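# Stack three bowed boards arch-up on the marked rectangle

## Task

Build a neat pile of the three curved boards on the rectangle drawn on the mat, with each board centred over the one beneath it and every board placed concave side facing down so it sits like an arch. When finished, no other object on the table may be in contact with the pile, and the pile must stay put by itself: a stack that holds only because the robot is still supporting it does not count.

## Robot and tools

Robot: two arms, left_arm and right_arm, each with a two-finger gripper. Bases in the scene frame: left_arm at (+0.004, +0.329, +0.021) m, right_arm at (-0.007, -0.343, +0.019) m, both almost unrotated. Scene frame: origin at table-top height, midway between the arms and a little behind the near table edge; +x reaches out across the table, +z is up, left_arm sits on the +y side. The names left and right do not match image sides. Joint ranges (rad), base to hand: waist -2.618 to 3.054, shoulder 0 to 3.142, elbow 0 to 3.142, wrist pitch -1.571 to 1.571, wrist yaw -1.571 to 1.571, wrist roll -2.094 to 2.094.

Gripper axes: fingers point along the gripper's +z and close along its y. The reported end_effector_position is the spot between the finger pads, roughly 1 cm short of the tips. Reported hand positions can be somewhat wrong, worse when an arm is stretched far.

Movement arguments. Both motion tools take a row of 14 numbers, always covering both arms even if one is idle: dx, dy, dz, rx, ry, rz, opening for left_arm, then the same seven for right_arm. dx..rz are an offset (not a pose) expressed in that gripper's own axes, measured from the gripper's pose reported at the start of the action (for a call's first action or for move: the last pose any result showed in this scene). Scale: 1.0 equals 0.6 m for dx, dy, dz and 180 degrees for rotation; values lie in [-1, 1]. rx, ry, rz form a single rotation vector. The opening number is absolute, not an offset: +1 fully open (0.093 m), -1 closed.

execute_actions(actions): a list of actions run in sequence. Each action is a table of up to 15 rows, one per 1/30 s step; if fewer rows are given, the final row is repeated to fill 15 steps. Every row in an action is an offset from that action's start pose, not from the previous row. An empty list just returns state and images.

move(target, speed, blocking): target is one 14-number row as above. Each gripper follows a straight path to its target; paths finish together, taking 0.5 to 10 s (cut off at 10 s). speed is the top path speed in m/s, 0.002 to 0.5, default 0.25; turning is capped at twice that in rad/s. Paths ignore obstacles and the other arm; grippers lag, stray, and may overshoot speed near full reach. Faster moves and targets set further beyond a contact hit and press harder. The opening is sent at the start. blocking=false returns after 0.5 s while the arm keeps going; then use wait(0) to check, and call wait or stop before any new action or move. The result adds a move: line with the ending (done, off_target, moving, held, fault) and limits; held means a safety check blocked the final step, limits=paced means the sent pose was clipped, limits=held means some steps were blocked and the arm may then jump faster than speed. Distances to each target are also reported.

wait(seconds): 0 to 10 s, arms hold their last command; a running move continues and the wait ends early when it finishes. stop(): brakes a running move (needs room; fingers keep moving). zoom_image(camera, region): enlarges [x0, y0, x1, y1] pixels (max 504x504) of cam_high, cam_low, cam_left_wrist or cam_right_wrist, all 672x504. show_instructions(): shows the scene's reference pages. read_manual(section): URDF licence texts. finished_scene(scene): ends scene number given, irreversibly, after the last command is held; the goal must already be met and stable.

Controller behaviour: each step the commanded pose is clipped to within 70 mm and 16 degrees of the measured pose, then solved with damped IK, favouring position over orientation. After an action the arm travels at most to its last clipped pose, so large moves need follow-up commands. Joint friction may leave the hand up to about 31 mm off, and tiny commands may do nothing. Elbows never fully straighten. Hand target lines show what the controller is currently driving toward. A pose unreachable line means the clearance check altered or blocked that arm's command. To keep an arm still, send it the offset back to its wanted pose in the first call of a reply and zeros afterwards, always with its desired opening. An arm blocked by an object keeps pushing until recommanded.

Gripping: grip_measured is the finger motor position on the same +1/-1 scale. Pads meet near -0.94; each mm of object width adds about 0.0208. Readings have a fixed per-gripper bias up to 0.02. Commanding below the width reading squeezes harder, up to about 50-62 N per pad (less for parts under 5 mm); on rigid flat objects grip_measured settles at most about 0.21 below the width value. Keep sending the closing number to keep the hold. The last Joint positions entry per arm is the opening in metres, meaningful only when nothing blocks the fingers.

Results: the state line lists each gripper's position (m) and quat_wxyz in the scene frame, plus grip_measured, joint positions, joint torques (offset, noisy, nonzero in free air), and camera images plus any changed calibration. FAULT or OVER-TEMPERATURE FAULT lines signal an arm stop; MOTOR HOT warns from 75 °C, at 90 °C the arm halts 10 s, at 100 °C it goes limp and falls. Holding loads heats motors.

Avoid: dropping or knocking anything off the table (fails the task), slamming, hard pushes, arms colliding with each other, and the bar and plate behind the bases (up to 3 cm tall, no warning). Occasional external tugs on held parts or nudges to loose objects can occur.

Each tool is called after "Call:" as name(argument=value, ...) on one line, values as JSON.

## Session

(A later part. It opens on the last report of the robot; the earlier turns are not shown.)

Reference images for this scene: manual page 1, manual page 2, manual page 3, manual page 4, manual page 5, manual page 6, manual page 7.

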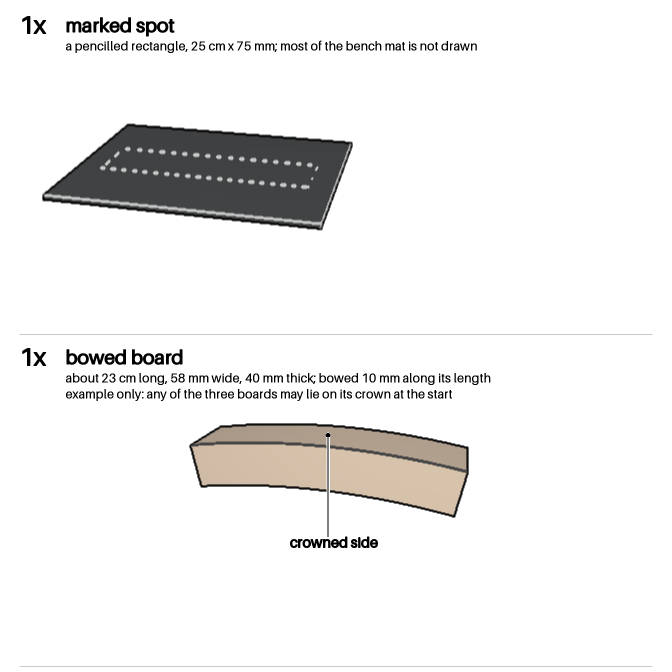

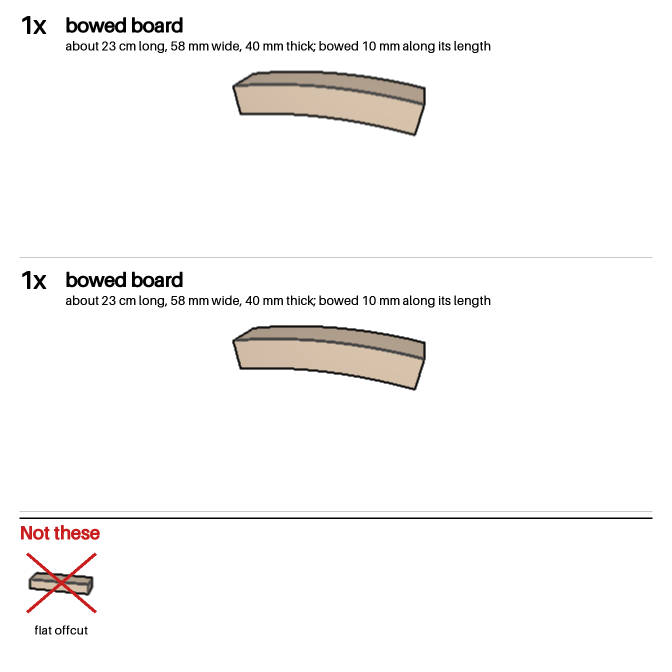

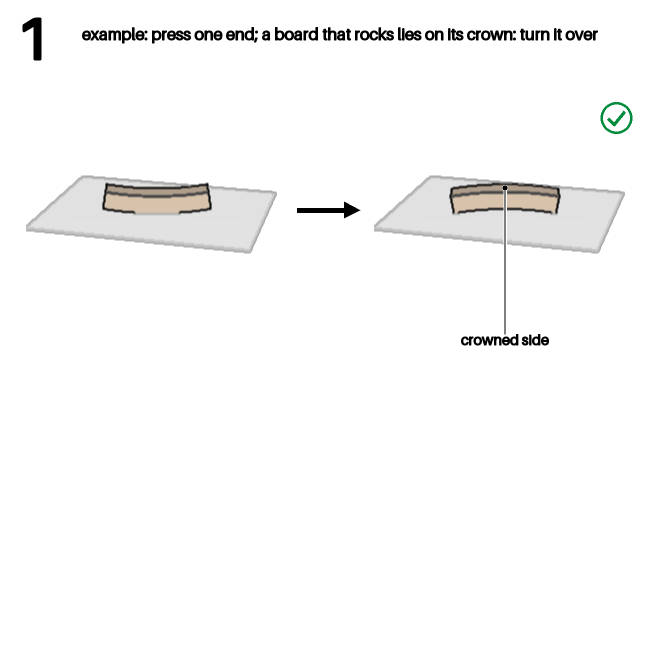

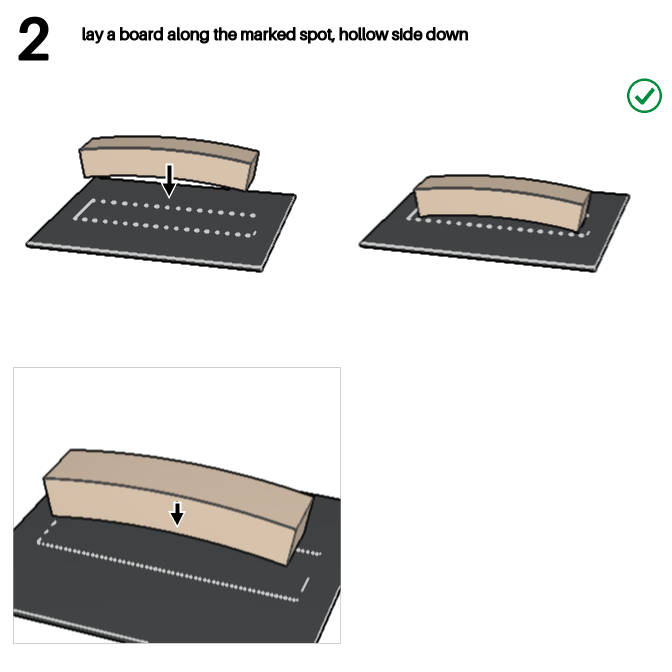

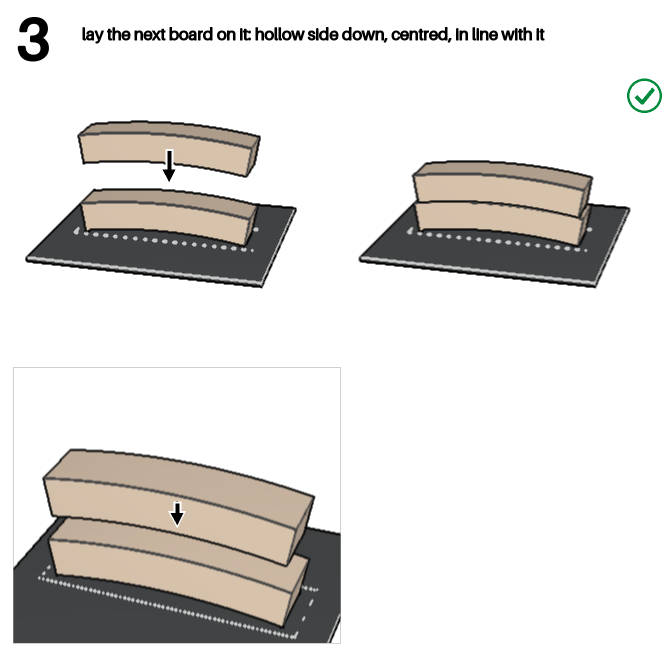

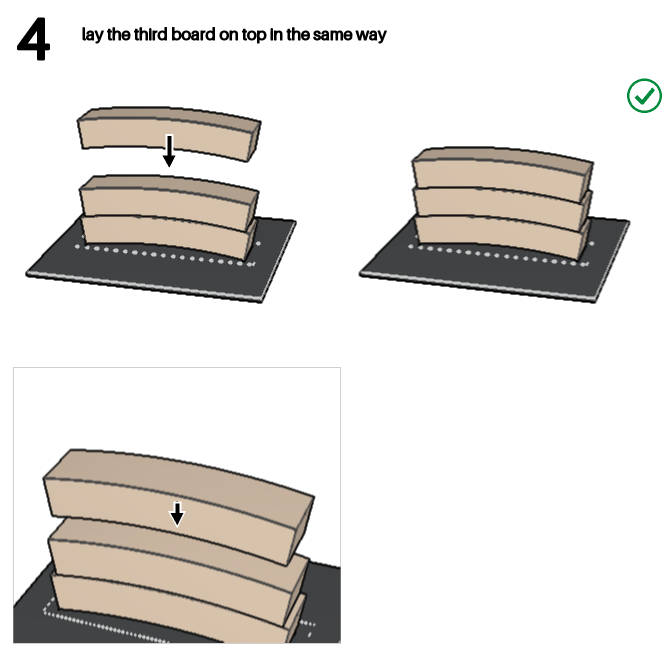

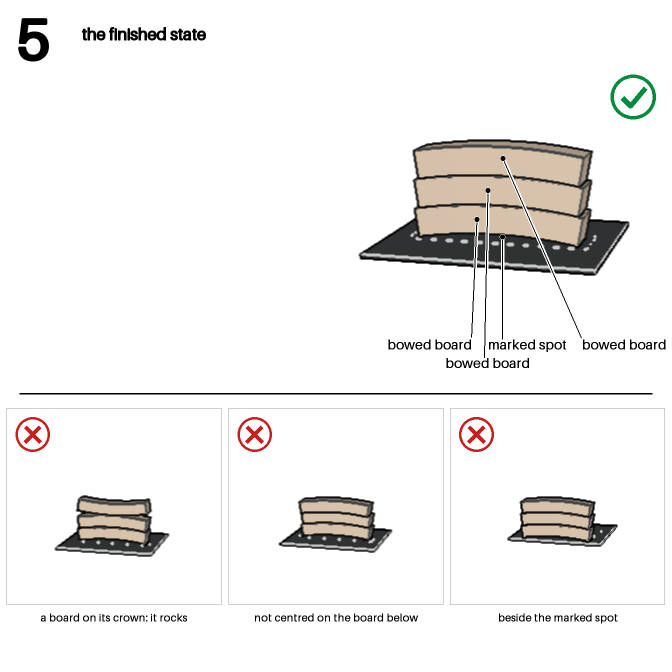

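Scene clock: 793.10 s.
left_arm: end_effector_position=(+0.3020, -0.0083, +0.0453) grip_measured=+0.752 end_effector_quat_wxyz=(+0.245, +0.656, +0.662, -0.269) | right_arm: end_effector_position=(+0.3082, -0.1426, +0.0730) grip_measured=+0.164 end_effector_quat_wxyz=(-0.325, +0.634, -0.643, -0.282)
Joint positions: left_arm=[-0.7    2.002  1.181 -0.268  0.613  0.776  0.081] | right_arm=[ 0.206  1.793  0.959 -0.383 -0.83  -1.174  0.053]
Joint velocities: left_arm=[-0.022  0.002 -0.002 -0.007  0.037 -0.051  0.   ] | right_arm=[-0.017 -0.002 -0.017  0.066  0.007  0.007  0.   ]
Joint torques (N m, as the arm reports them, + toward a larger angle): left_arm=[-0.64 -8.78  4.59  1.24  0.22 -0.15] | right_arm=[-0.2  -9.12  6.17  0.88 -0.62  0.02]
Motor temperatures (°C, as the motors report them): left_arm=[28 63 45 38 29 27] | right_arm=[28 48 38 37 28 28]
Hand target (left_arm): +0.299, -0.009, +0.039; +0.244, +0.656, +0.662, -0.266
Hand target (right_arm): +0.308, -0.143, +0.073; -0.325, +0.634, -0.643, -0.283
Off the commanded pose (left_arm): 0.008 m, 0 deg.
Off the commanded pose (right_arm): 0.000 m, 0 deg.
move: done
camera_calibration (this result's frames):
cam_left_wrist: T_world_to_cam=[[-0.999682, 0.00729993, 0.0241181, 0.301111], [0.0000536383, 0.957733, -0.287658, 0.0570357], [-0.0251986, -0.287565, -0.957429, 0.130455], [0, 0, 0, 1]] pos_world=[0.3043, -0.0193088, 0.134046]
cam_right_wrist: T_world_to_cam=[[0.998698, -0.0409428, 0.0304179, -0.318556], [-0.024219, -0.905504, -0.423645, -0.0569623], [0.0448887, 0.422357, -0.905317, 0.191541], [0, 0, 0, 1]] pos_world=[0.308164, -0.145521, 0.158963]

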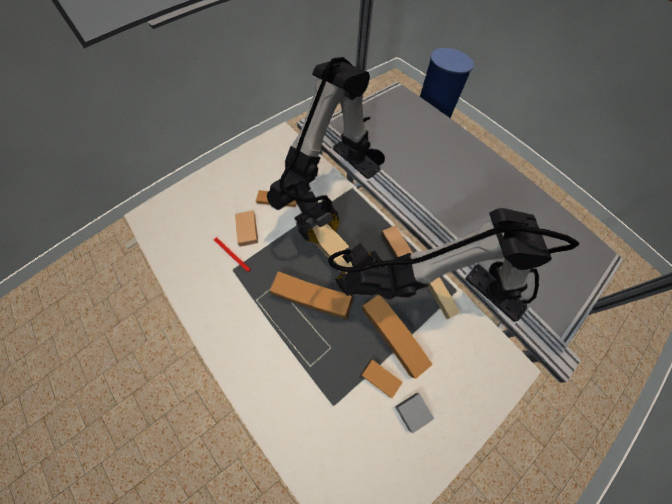

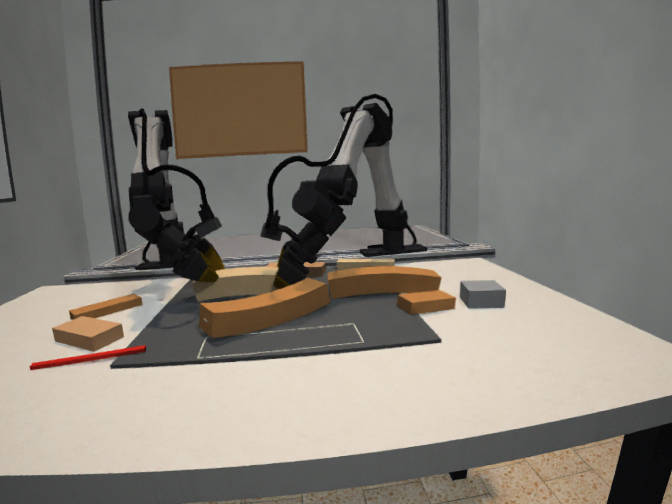

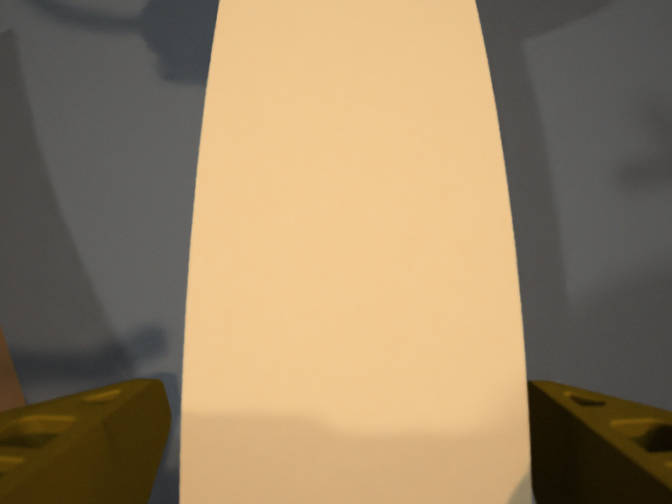

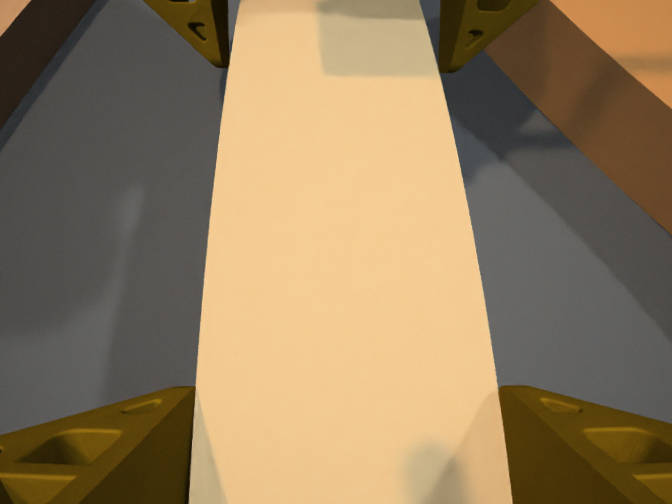

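Call:
move(target=[0.025,0,0.027,0,0,0,0.75, 0,0,0,0,0,0,-0.3], speed=0.04)

Call:
move(target=[0,0,0,0,0,0,-0.3, 0,0,0,0,0,0,0.75])

Call:
move(target=[0,0,0,0,0,0,-0.3, 0.036,0,0.027,0,0,0,0.75], speed=0.04)

Call:
move(target=[0,0,0,0,0,0,-0.3, 0,0,0,0,0,0,-0.3])

Scene clock: 797.93 s.
left_arm: end_effector_position=(+0.3041, -0.0103, +0.0393) grip_measured=+0.751 end_effector_quat_wxyz=(+0.252, +0.656, +0.659, -0.269) | right_arm: end_effector_position=(+0.3082, -0.1426, +0.0730) grip_measured=+0.164 end_effector_quat_wxyz=(-0.325, +0.634, -0.643, -0.282)
Joint positions: left_arm=[-0.7    2.019  1.17  -0.226  0.616  0.775  0.081] | right_arm=[ 0.206  1.793  0.959 -0.383 -0.83  -1.174  0.053]
Joint velocities: left_arm=[-0.002  0.002 -0.012  0.037 -0.007 -0.007 -0.   ] | right_arm=[-0.012 -0.007 -0.017 -0.037  0.037  0.007 -0.001]
Joint torques (N m, as the arm reports them, + toward a larger angle): left_arm=[-0.29 -7.27  4.17  1.31  0.23 -0.08] | right_arm=[-0.22 -9.12  6.32  0.9  -0.64  0.01]
Motor temperatures (°C, as the motors report them): left_arm=[28 62 44 38 29 27] | right_arm=[28 48 38 37 28 28]
Hand target (left_arm): +0.301, -0.008, +0.024; +0.245, +0.656, +0.662, -0.269
Hand target (right_arm): +0.308, -0.143, +0.073; -0.325, +0.634, -0.643, -0.282
Off the commanded pose (left_arm): 0.016 m, 1 deg.
Off the commanded pose (right_arm): 0.000 m, 0 deg.
move: off_target (left_arm)
camera_calibration (this result's frames):
cam_left_wrist: T_world_to_cam=[[-0.999862, 0.00832645, 0.0143882, 0.30382], [0.00366002, 0.954542, -0.298053, 0.0564581], [-0.0162158, -0.297959, -0.954441, 0.121305], [0, 0, 0, 1]] pos_world=[0.305538, -0.0202775, 0.128234]
cam_right_wrist: T_world_to_cam=[[0.998698, -0.0409428, 0.0304179, -0.318556], [-0.024219, -0.905504, -0.423645, -0.0569623], [0.0448887, 0.422357, -0.905317, 0.191541], [0, 0, 0, 1]] pos_world=[0.308164, -0.145521, 0.158963]

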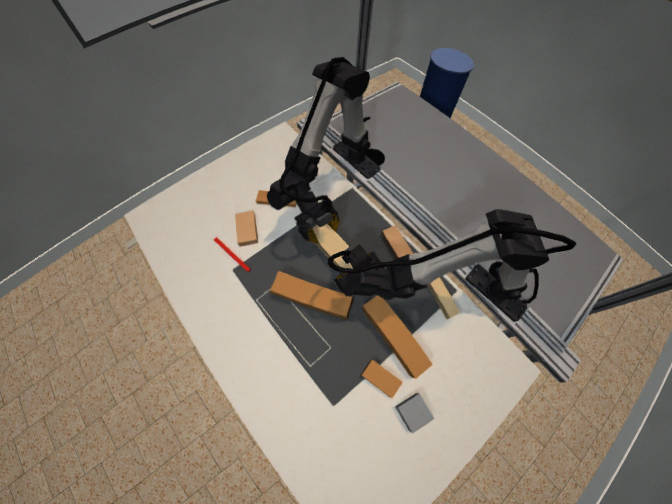

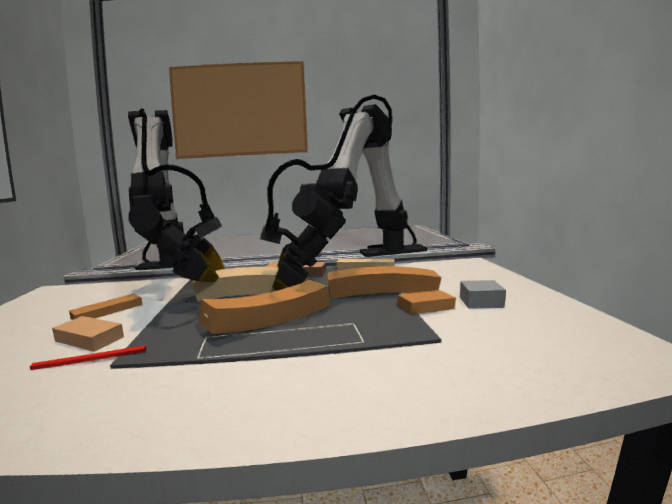

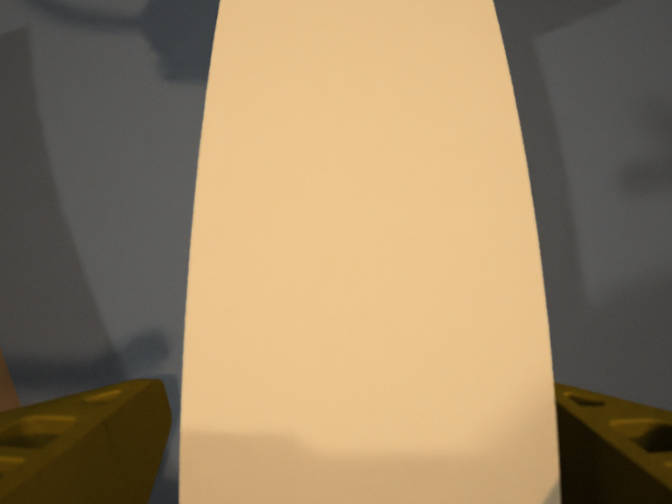

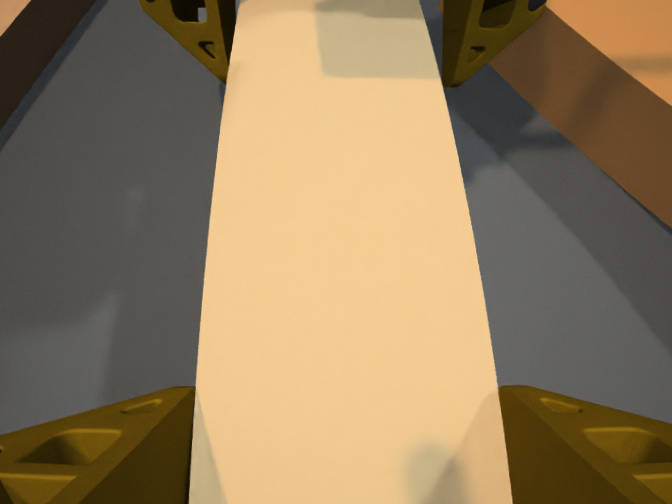

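Scene clock: 798.43 s.
left_arm: end_effector_position=(+0.3017, -0.0110, +0.0397) grip_measured=+0.221 end_effector_quat_wxyz=(+0.250, +0.656, +0.657, -0.274) | right_arm: end_effector_position=(+0.3083, -0.1426, +0.0729) grip_measured=+0.748 end_effector_quat_wxyz=(-0.325, +0.634, -0.643, -0.282)
Joint positions: left_arm=[-0.701  2.019  1.17  -0.231  0.626  0.775  0.056] | right_arm=[ 0.206  1.793  0.959 -0.383 -0.83  -1.174  0.081]
Joint velocities: left_arm=[-0.022  0.022  0.002 -0.037  0.051  0.066 -0.   ] | right_arm=[ 0.012  0.007 -0.007  0.007  0.007  0.095 -0.   ]
Joint torques (N m, as the arm reports them, + toward a larger angle): left_arm=[ 0.11 -9.31  5.72  1.08  0.13 -0.06] | right_arm=[-0.26 -9.13  6.45  0.89 -0.62  0.02]
Motor temperatures (°C, as the motors report them): left_arm=[28 62 44 38 29 27] | right_arm=[28 48 38 37 28 28]
Hand target (left_arm): +0.304, -0.010, +0.039; +0.252, +0.656, +0.659, -0.269
Hand target (right_arm): +0.308, -0.143, +0.073; -0.325, +0.634, -0.643, -0.282
Off the commanded pose (left_arm): 0.003 m, 1 deg.
Off the commanded pose (right_arm): 0.000 m, 0 deg.
move: done
camera_calibration (this result's frames):
cam_left_wrist: T_world_to_cam=[[-0.999617, 0.0145201, 0.0235794, 0.301015], [0.00672298, 0.95328, -0.302014, 0.0564979], [-0.0268631, -0.30174, -0.953012, 0.124476], [0, 0, 0, 1]] pos_world=[0.303864, -0.0206698, 0.128592]
cam_right_wrist: T_world_to_cam=[[0.998671, -0.0411894, 0.0309735, -0.318741], [-0.0242348, -0.905757, -0.423104, -0.0571134], [0.0454818, 0.421791, -0.905552, 0.191256], [0, 0, 0, 1]] pos_world=[0.308234, -0.14553, 0.1589]

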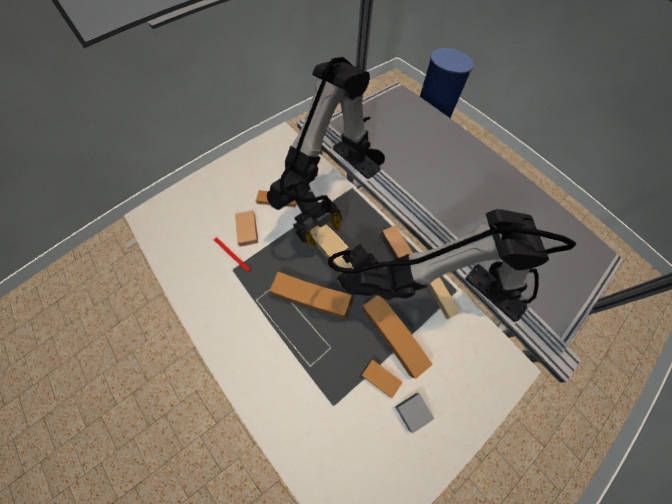

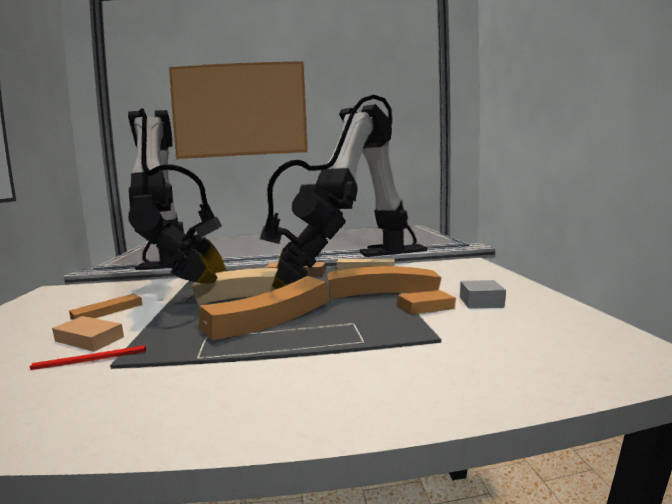

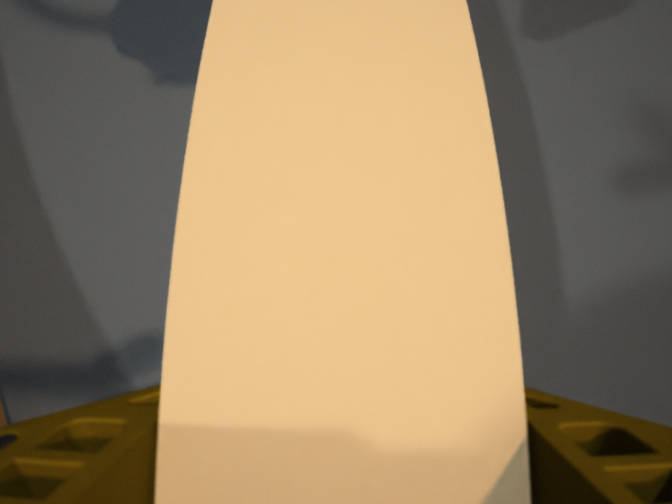

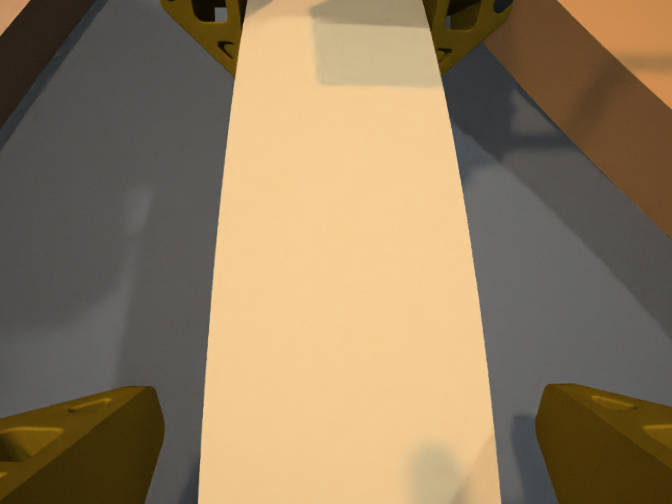

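Scene clock: 799.40 s.
left_arm: end_effector_position=(+0.3017, -0.0110, +0.0397) grip_measured=+0.221 end_effector_quat_wxyz=(+0.250, +0.656, +0.657, -0.274) | right_arm: end_effector_position=(+0.3150, -0.1410, +0.0593) grip_measured=+0.748 end_effector_quat_wxyz=(-0.336, +0.637, -0.637, -0.275)
Joint positions: left_arm=[-0.701  2.019  1.17  -0.231  0.626  0.775  0.056] | right_arm=[ 0.206  1.837  0.941 -0.293 -0.83  -1.176  0.081]
Joint velocities: left_arm=[ 0.007  0.002 -0.012 -0.037 -0.007  0.007 -0.   ] | right_arm=[-0.017  0.007  0.002  0.022  0.022 -0.007  0.   ]
Joint torques (N m, as the arm reports them, + toward a larger angle): left_arm=[ 0.19 -9.48  5.78  1.1   0.28 -0.08] | right_arm=[-0.65 -7.29  4.54  1.03 -0.58 -0.02]
Motor temperatures (°C, as the motors report them): left_arm=[28 62 44 38 29 27] | right_arm=[28 48 38 37 28 28]
Hand target (left_arm): +0.302, -0.011, +0.040; +0.250, +0.656, +0.657, -0.274
Hand target (right_arm): +0.309, -0.144, +0.046; -0.325, +0.634, -0.643, -0.282
Off the commanded pose (left_arm): 0.000 m, 0 deg.
Off the commanded pose (right_arm): 0.015 m, 2 deg.
move: off_target (right_arm)
camera_calibration (this result's frames):
cam_left_wrist: T_world_to_cam=[[-0.999617, 0.0145201, 0.0235794, 0.301015], [0.00672298, 0.95328, -0.302014, 0.0564979], [-0.0268631, -0.30174, -0.953012, 0.124476], [0, 0, 0, 1]] pos_world=[0.303864, -0.0206698, 0.128592]
cam_right_wrist: T_world_to_cam=[[0.997444, -0.0404202, 0.0589196, -0.326129], [-0.011256, -0.903203, -0.429066, -0.0646052], [0.0705593, 0.427306, -0.90135, 0.17058], [0, 0, 0, 1]] pos_world=[0.312532, -0.144423, 0.145247]

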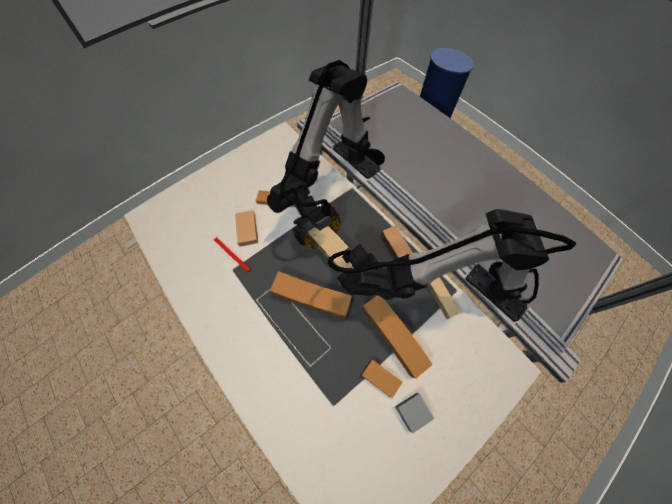

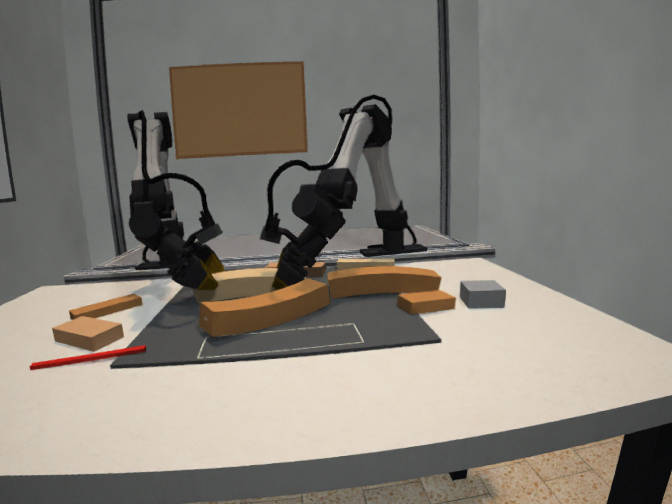

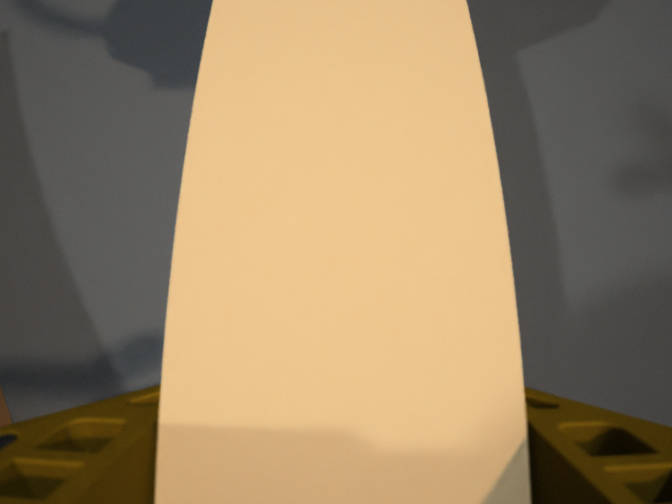

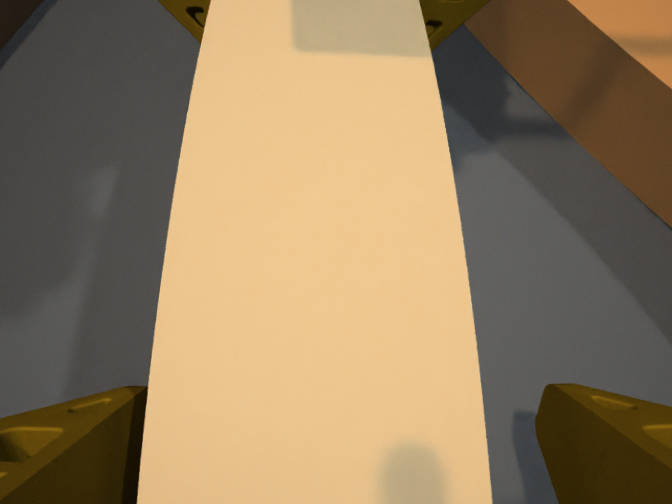

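Scene clock: 799.90 s.
left_arm: end_effector_position=(+0.3029, -0.0111, +0.0397) grip_measured=+0.221 end_effector_quat_wxyz=(+0.251, +0.655, +0.659, -0.273) | right_arm: end_effector_position=(+0.3117, -0.1410, +0.0586) grip_measured=+0.181 end_effector_quat_wxyz=(-0.331, +0.636, -0.638, -0.280)
Joint positions: left_arm=[-0.701  2.019  1.17  -0.227  0.621  0.77   0.056] | right_arm=[ 0.207  1.837  0.941 -0.309 -0.834 -1.179  0.054]
Joint velocities: left_arm=[-0.007 -0.002  0.007  0.022 -0.081  0.11   0.001] | right_arm=[-0.012 -0.002 -0.007  0.066 -0.022  0.022 -0.001]
Joint torques (N m, as the arm reports them, + toward a larger angle): left_arm=[-0.08 -9.36  5.78  1.11  0.32 -0.08] | right_arm=[-0.45 -9.57  6.27  1.03 -0.58  0.04]
Motor temperatures (°C, as the motors report them): left_arm=[28 62 44 38 29 27] | right_arm=[28 48 38 37 28 28]
Hand target (left_arm): +0.302, -0.011, +0.040; +0.249, +0.656, +0.657, -0.274
Hand target (right_arm): +0.315, -0.141, +0.059; -0.336, +0.637, -0.637, -0.275
Off the commanded pose (left_arm): 0.001 m, 0 deg.
Off the commanded pose (right_arm): 0.003 m, 1 deg.
move: done
camera_calibration (this result's frames):
cam_left_wrist: T_world_to_cam=[[-0.999739, 0.00909374, 0.0209426, 0.302267], [0.00236556, 0.953577, -0.30114, 0.0578625], [-0.0227088, -0.301012, -0.95335, 0.123273], [0, 0, 0, 1]] pos_world=[0.30485, -0.0208183, 0.128617]
cam_right_wrist: T_world_to_cam=[[0.998365, -0.0360214, 0.0443881, -0.32153], [-0.0135075, -0.903151, -0.42911, -0.0642137], [0.0555463, 0.427809, -0.902161, 0.174937], [0, 0, 0, 1]] pos_world=[0.31042, -0.144416, 0.144538]

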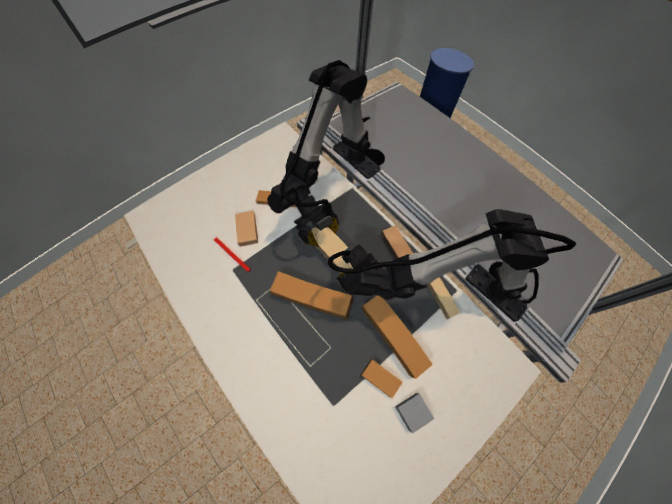

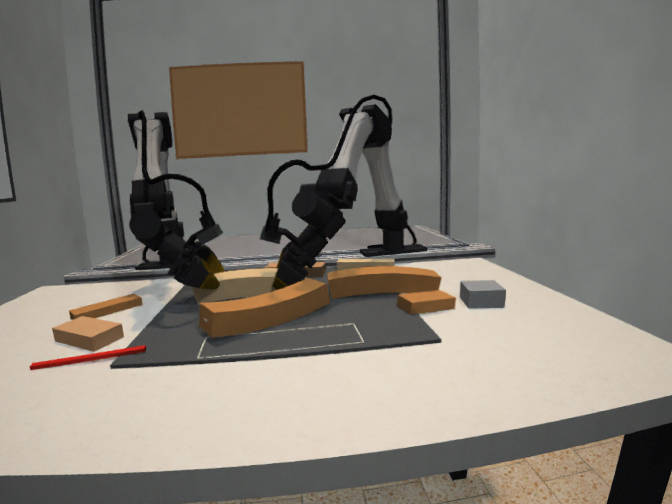

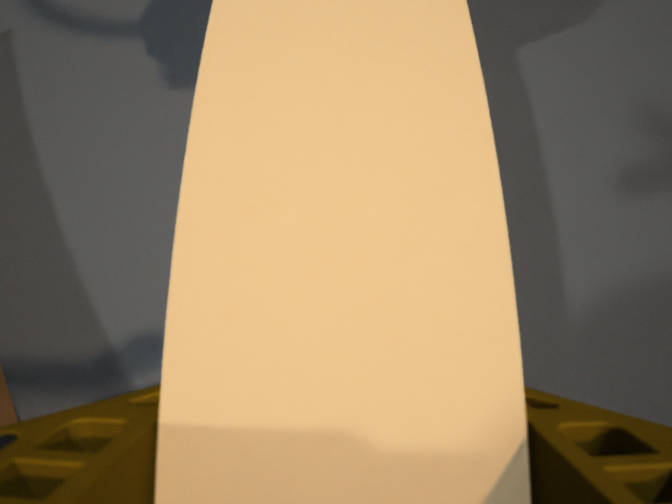

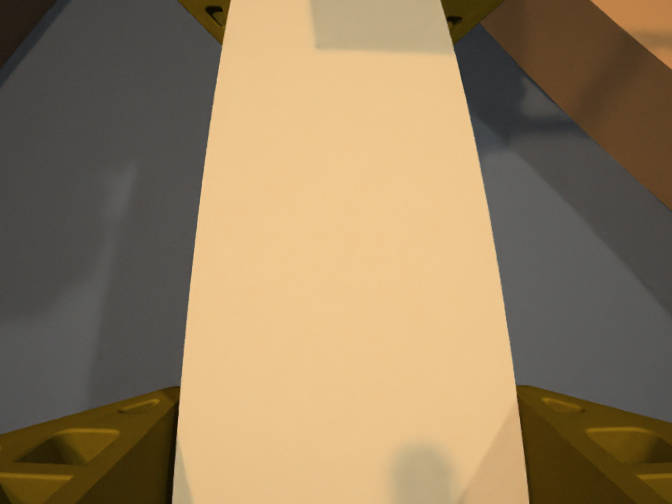

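Call:
move(target=[-0.115,-0.005,-0.121,0,0,0,-0.3, -0.13,-0.011,-0.104,0,0,0,-0.3], speed=0.05)

Scene clock: 809.80 s.
left_arm: end_effector_position=(+0.2996, -0.0128, +0.1229) grip_measured=+0.221 end_effector_quat_wxyz=(+0.239, +0.651, +0.665, -0.279) | right_arm: end_effector_position=(+0.3067, -0.1426, +0.1417) grip_measured=+0.181 end_effector_quat_wxyz=(-0.314, +0.634, -0.645, -0.288)
Joint positions: left_arm=[-0.704  1.888  1.357 -0.565  0.628  0.758  0.056] | right_arm=[ 0.209  1.687  1.145 -0.706 -0.828 -1.182  0.054]
Joint velocities: left_arm=[-0.002  0.007 -0.027  0.007  0.037 -0.066 -0.   ] | right_arm=[-0.002 -0.017  0.017 -0.037 -0.066 -0.007 -0.001]
Joint torques (N m, as the arm reports them, + toward a larger angle): left_arm=[  0.52 -10.76   8.37   0.73   0.26   0.07] | right_arm=[  0.01 -10.53   8.99   0.8   -0.68   0.08]
Motor temperatures (°C, as the motors report them): left_arm=[28 63 45 38 29 27] | right_arm=[28 49 39 37 28 28]
Hand target (left_arm): +0.303, -0.011, +0.139; +0.251, +0.655, +0.659, -0.272
Hand target (right_arm): +0.311, -0.140, +0.159; -0.331, +0.636, -0.638, -0.281
Off the commanded pose (left_arm): 0.017 m, 2 deg.
Off the commanded pose (right_arm): 0.018 m, 2 deg.
move: off_target (left_arm, right_arm)
camera_calibration (this result's frames):
cam_left_wrist: T_world_to_cam=[[-0.998771, 0.00535804, 0.049282, 0.293466], [-0.0093256, 0.956084, -0.292944, 0.0870693], [-0.0486873, -0.293044, -0.954859, 0.210031], [0, 0, 0, 1]] pos_world=[0.304143, -0.0232696, 0.211594]
cam_right_wrist: T_world_to_cam=[[0.999416, -0.0333679, 0.00730253, -0.314993], [-0.0273454, -0.909713, -0.414337, -0.0288908], [0.0204687, 0.413896, -0.910094, 0.260794], [0, 0, 0, 1]] pos_world=[0.308681, -0.144735, 0.227677]

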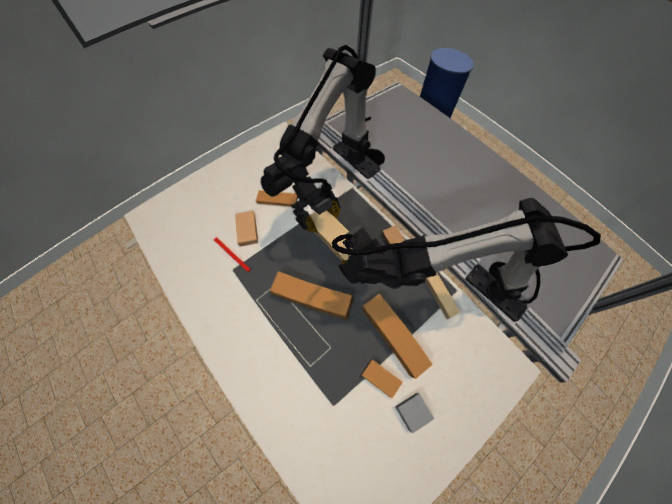

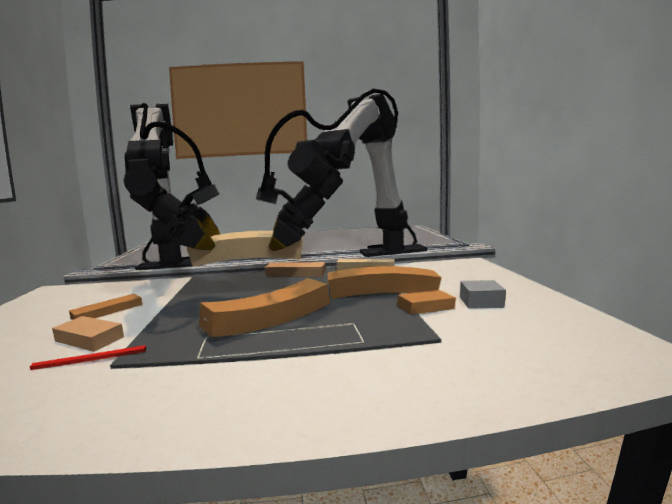

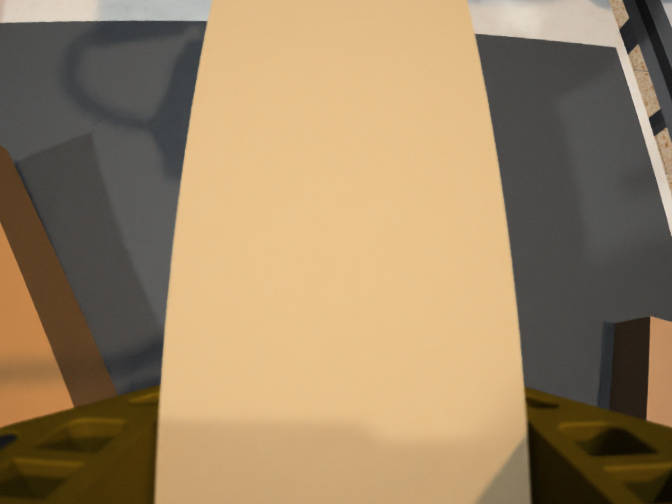

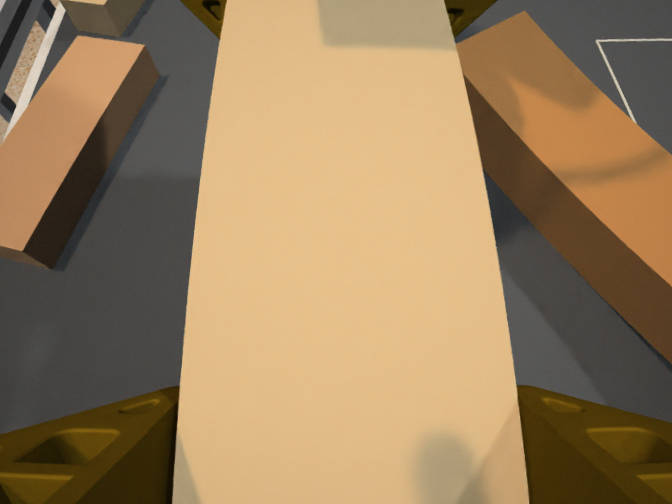

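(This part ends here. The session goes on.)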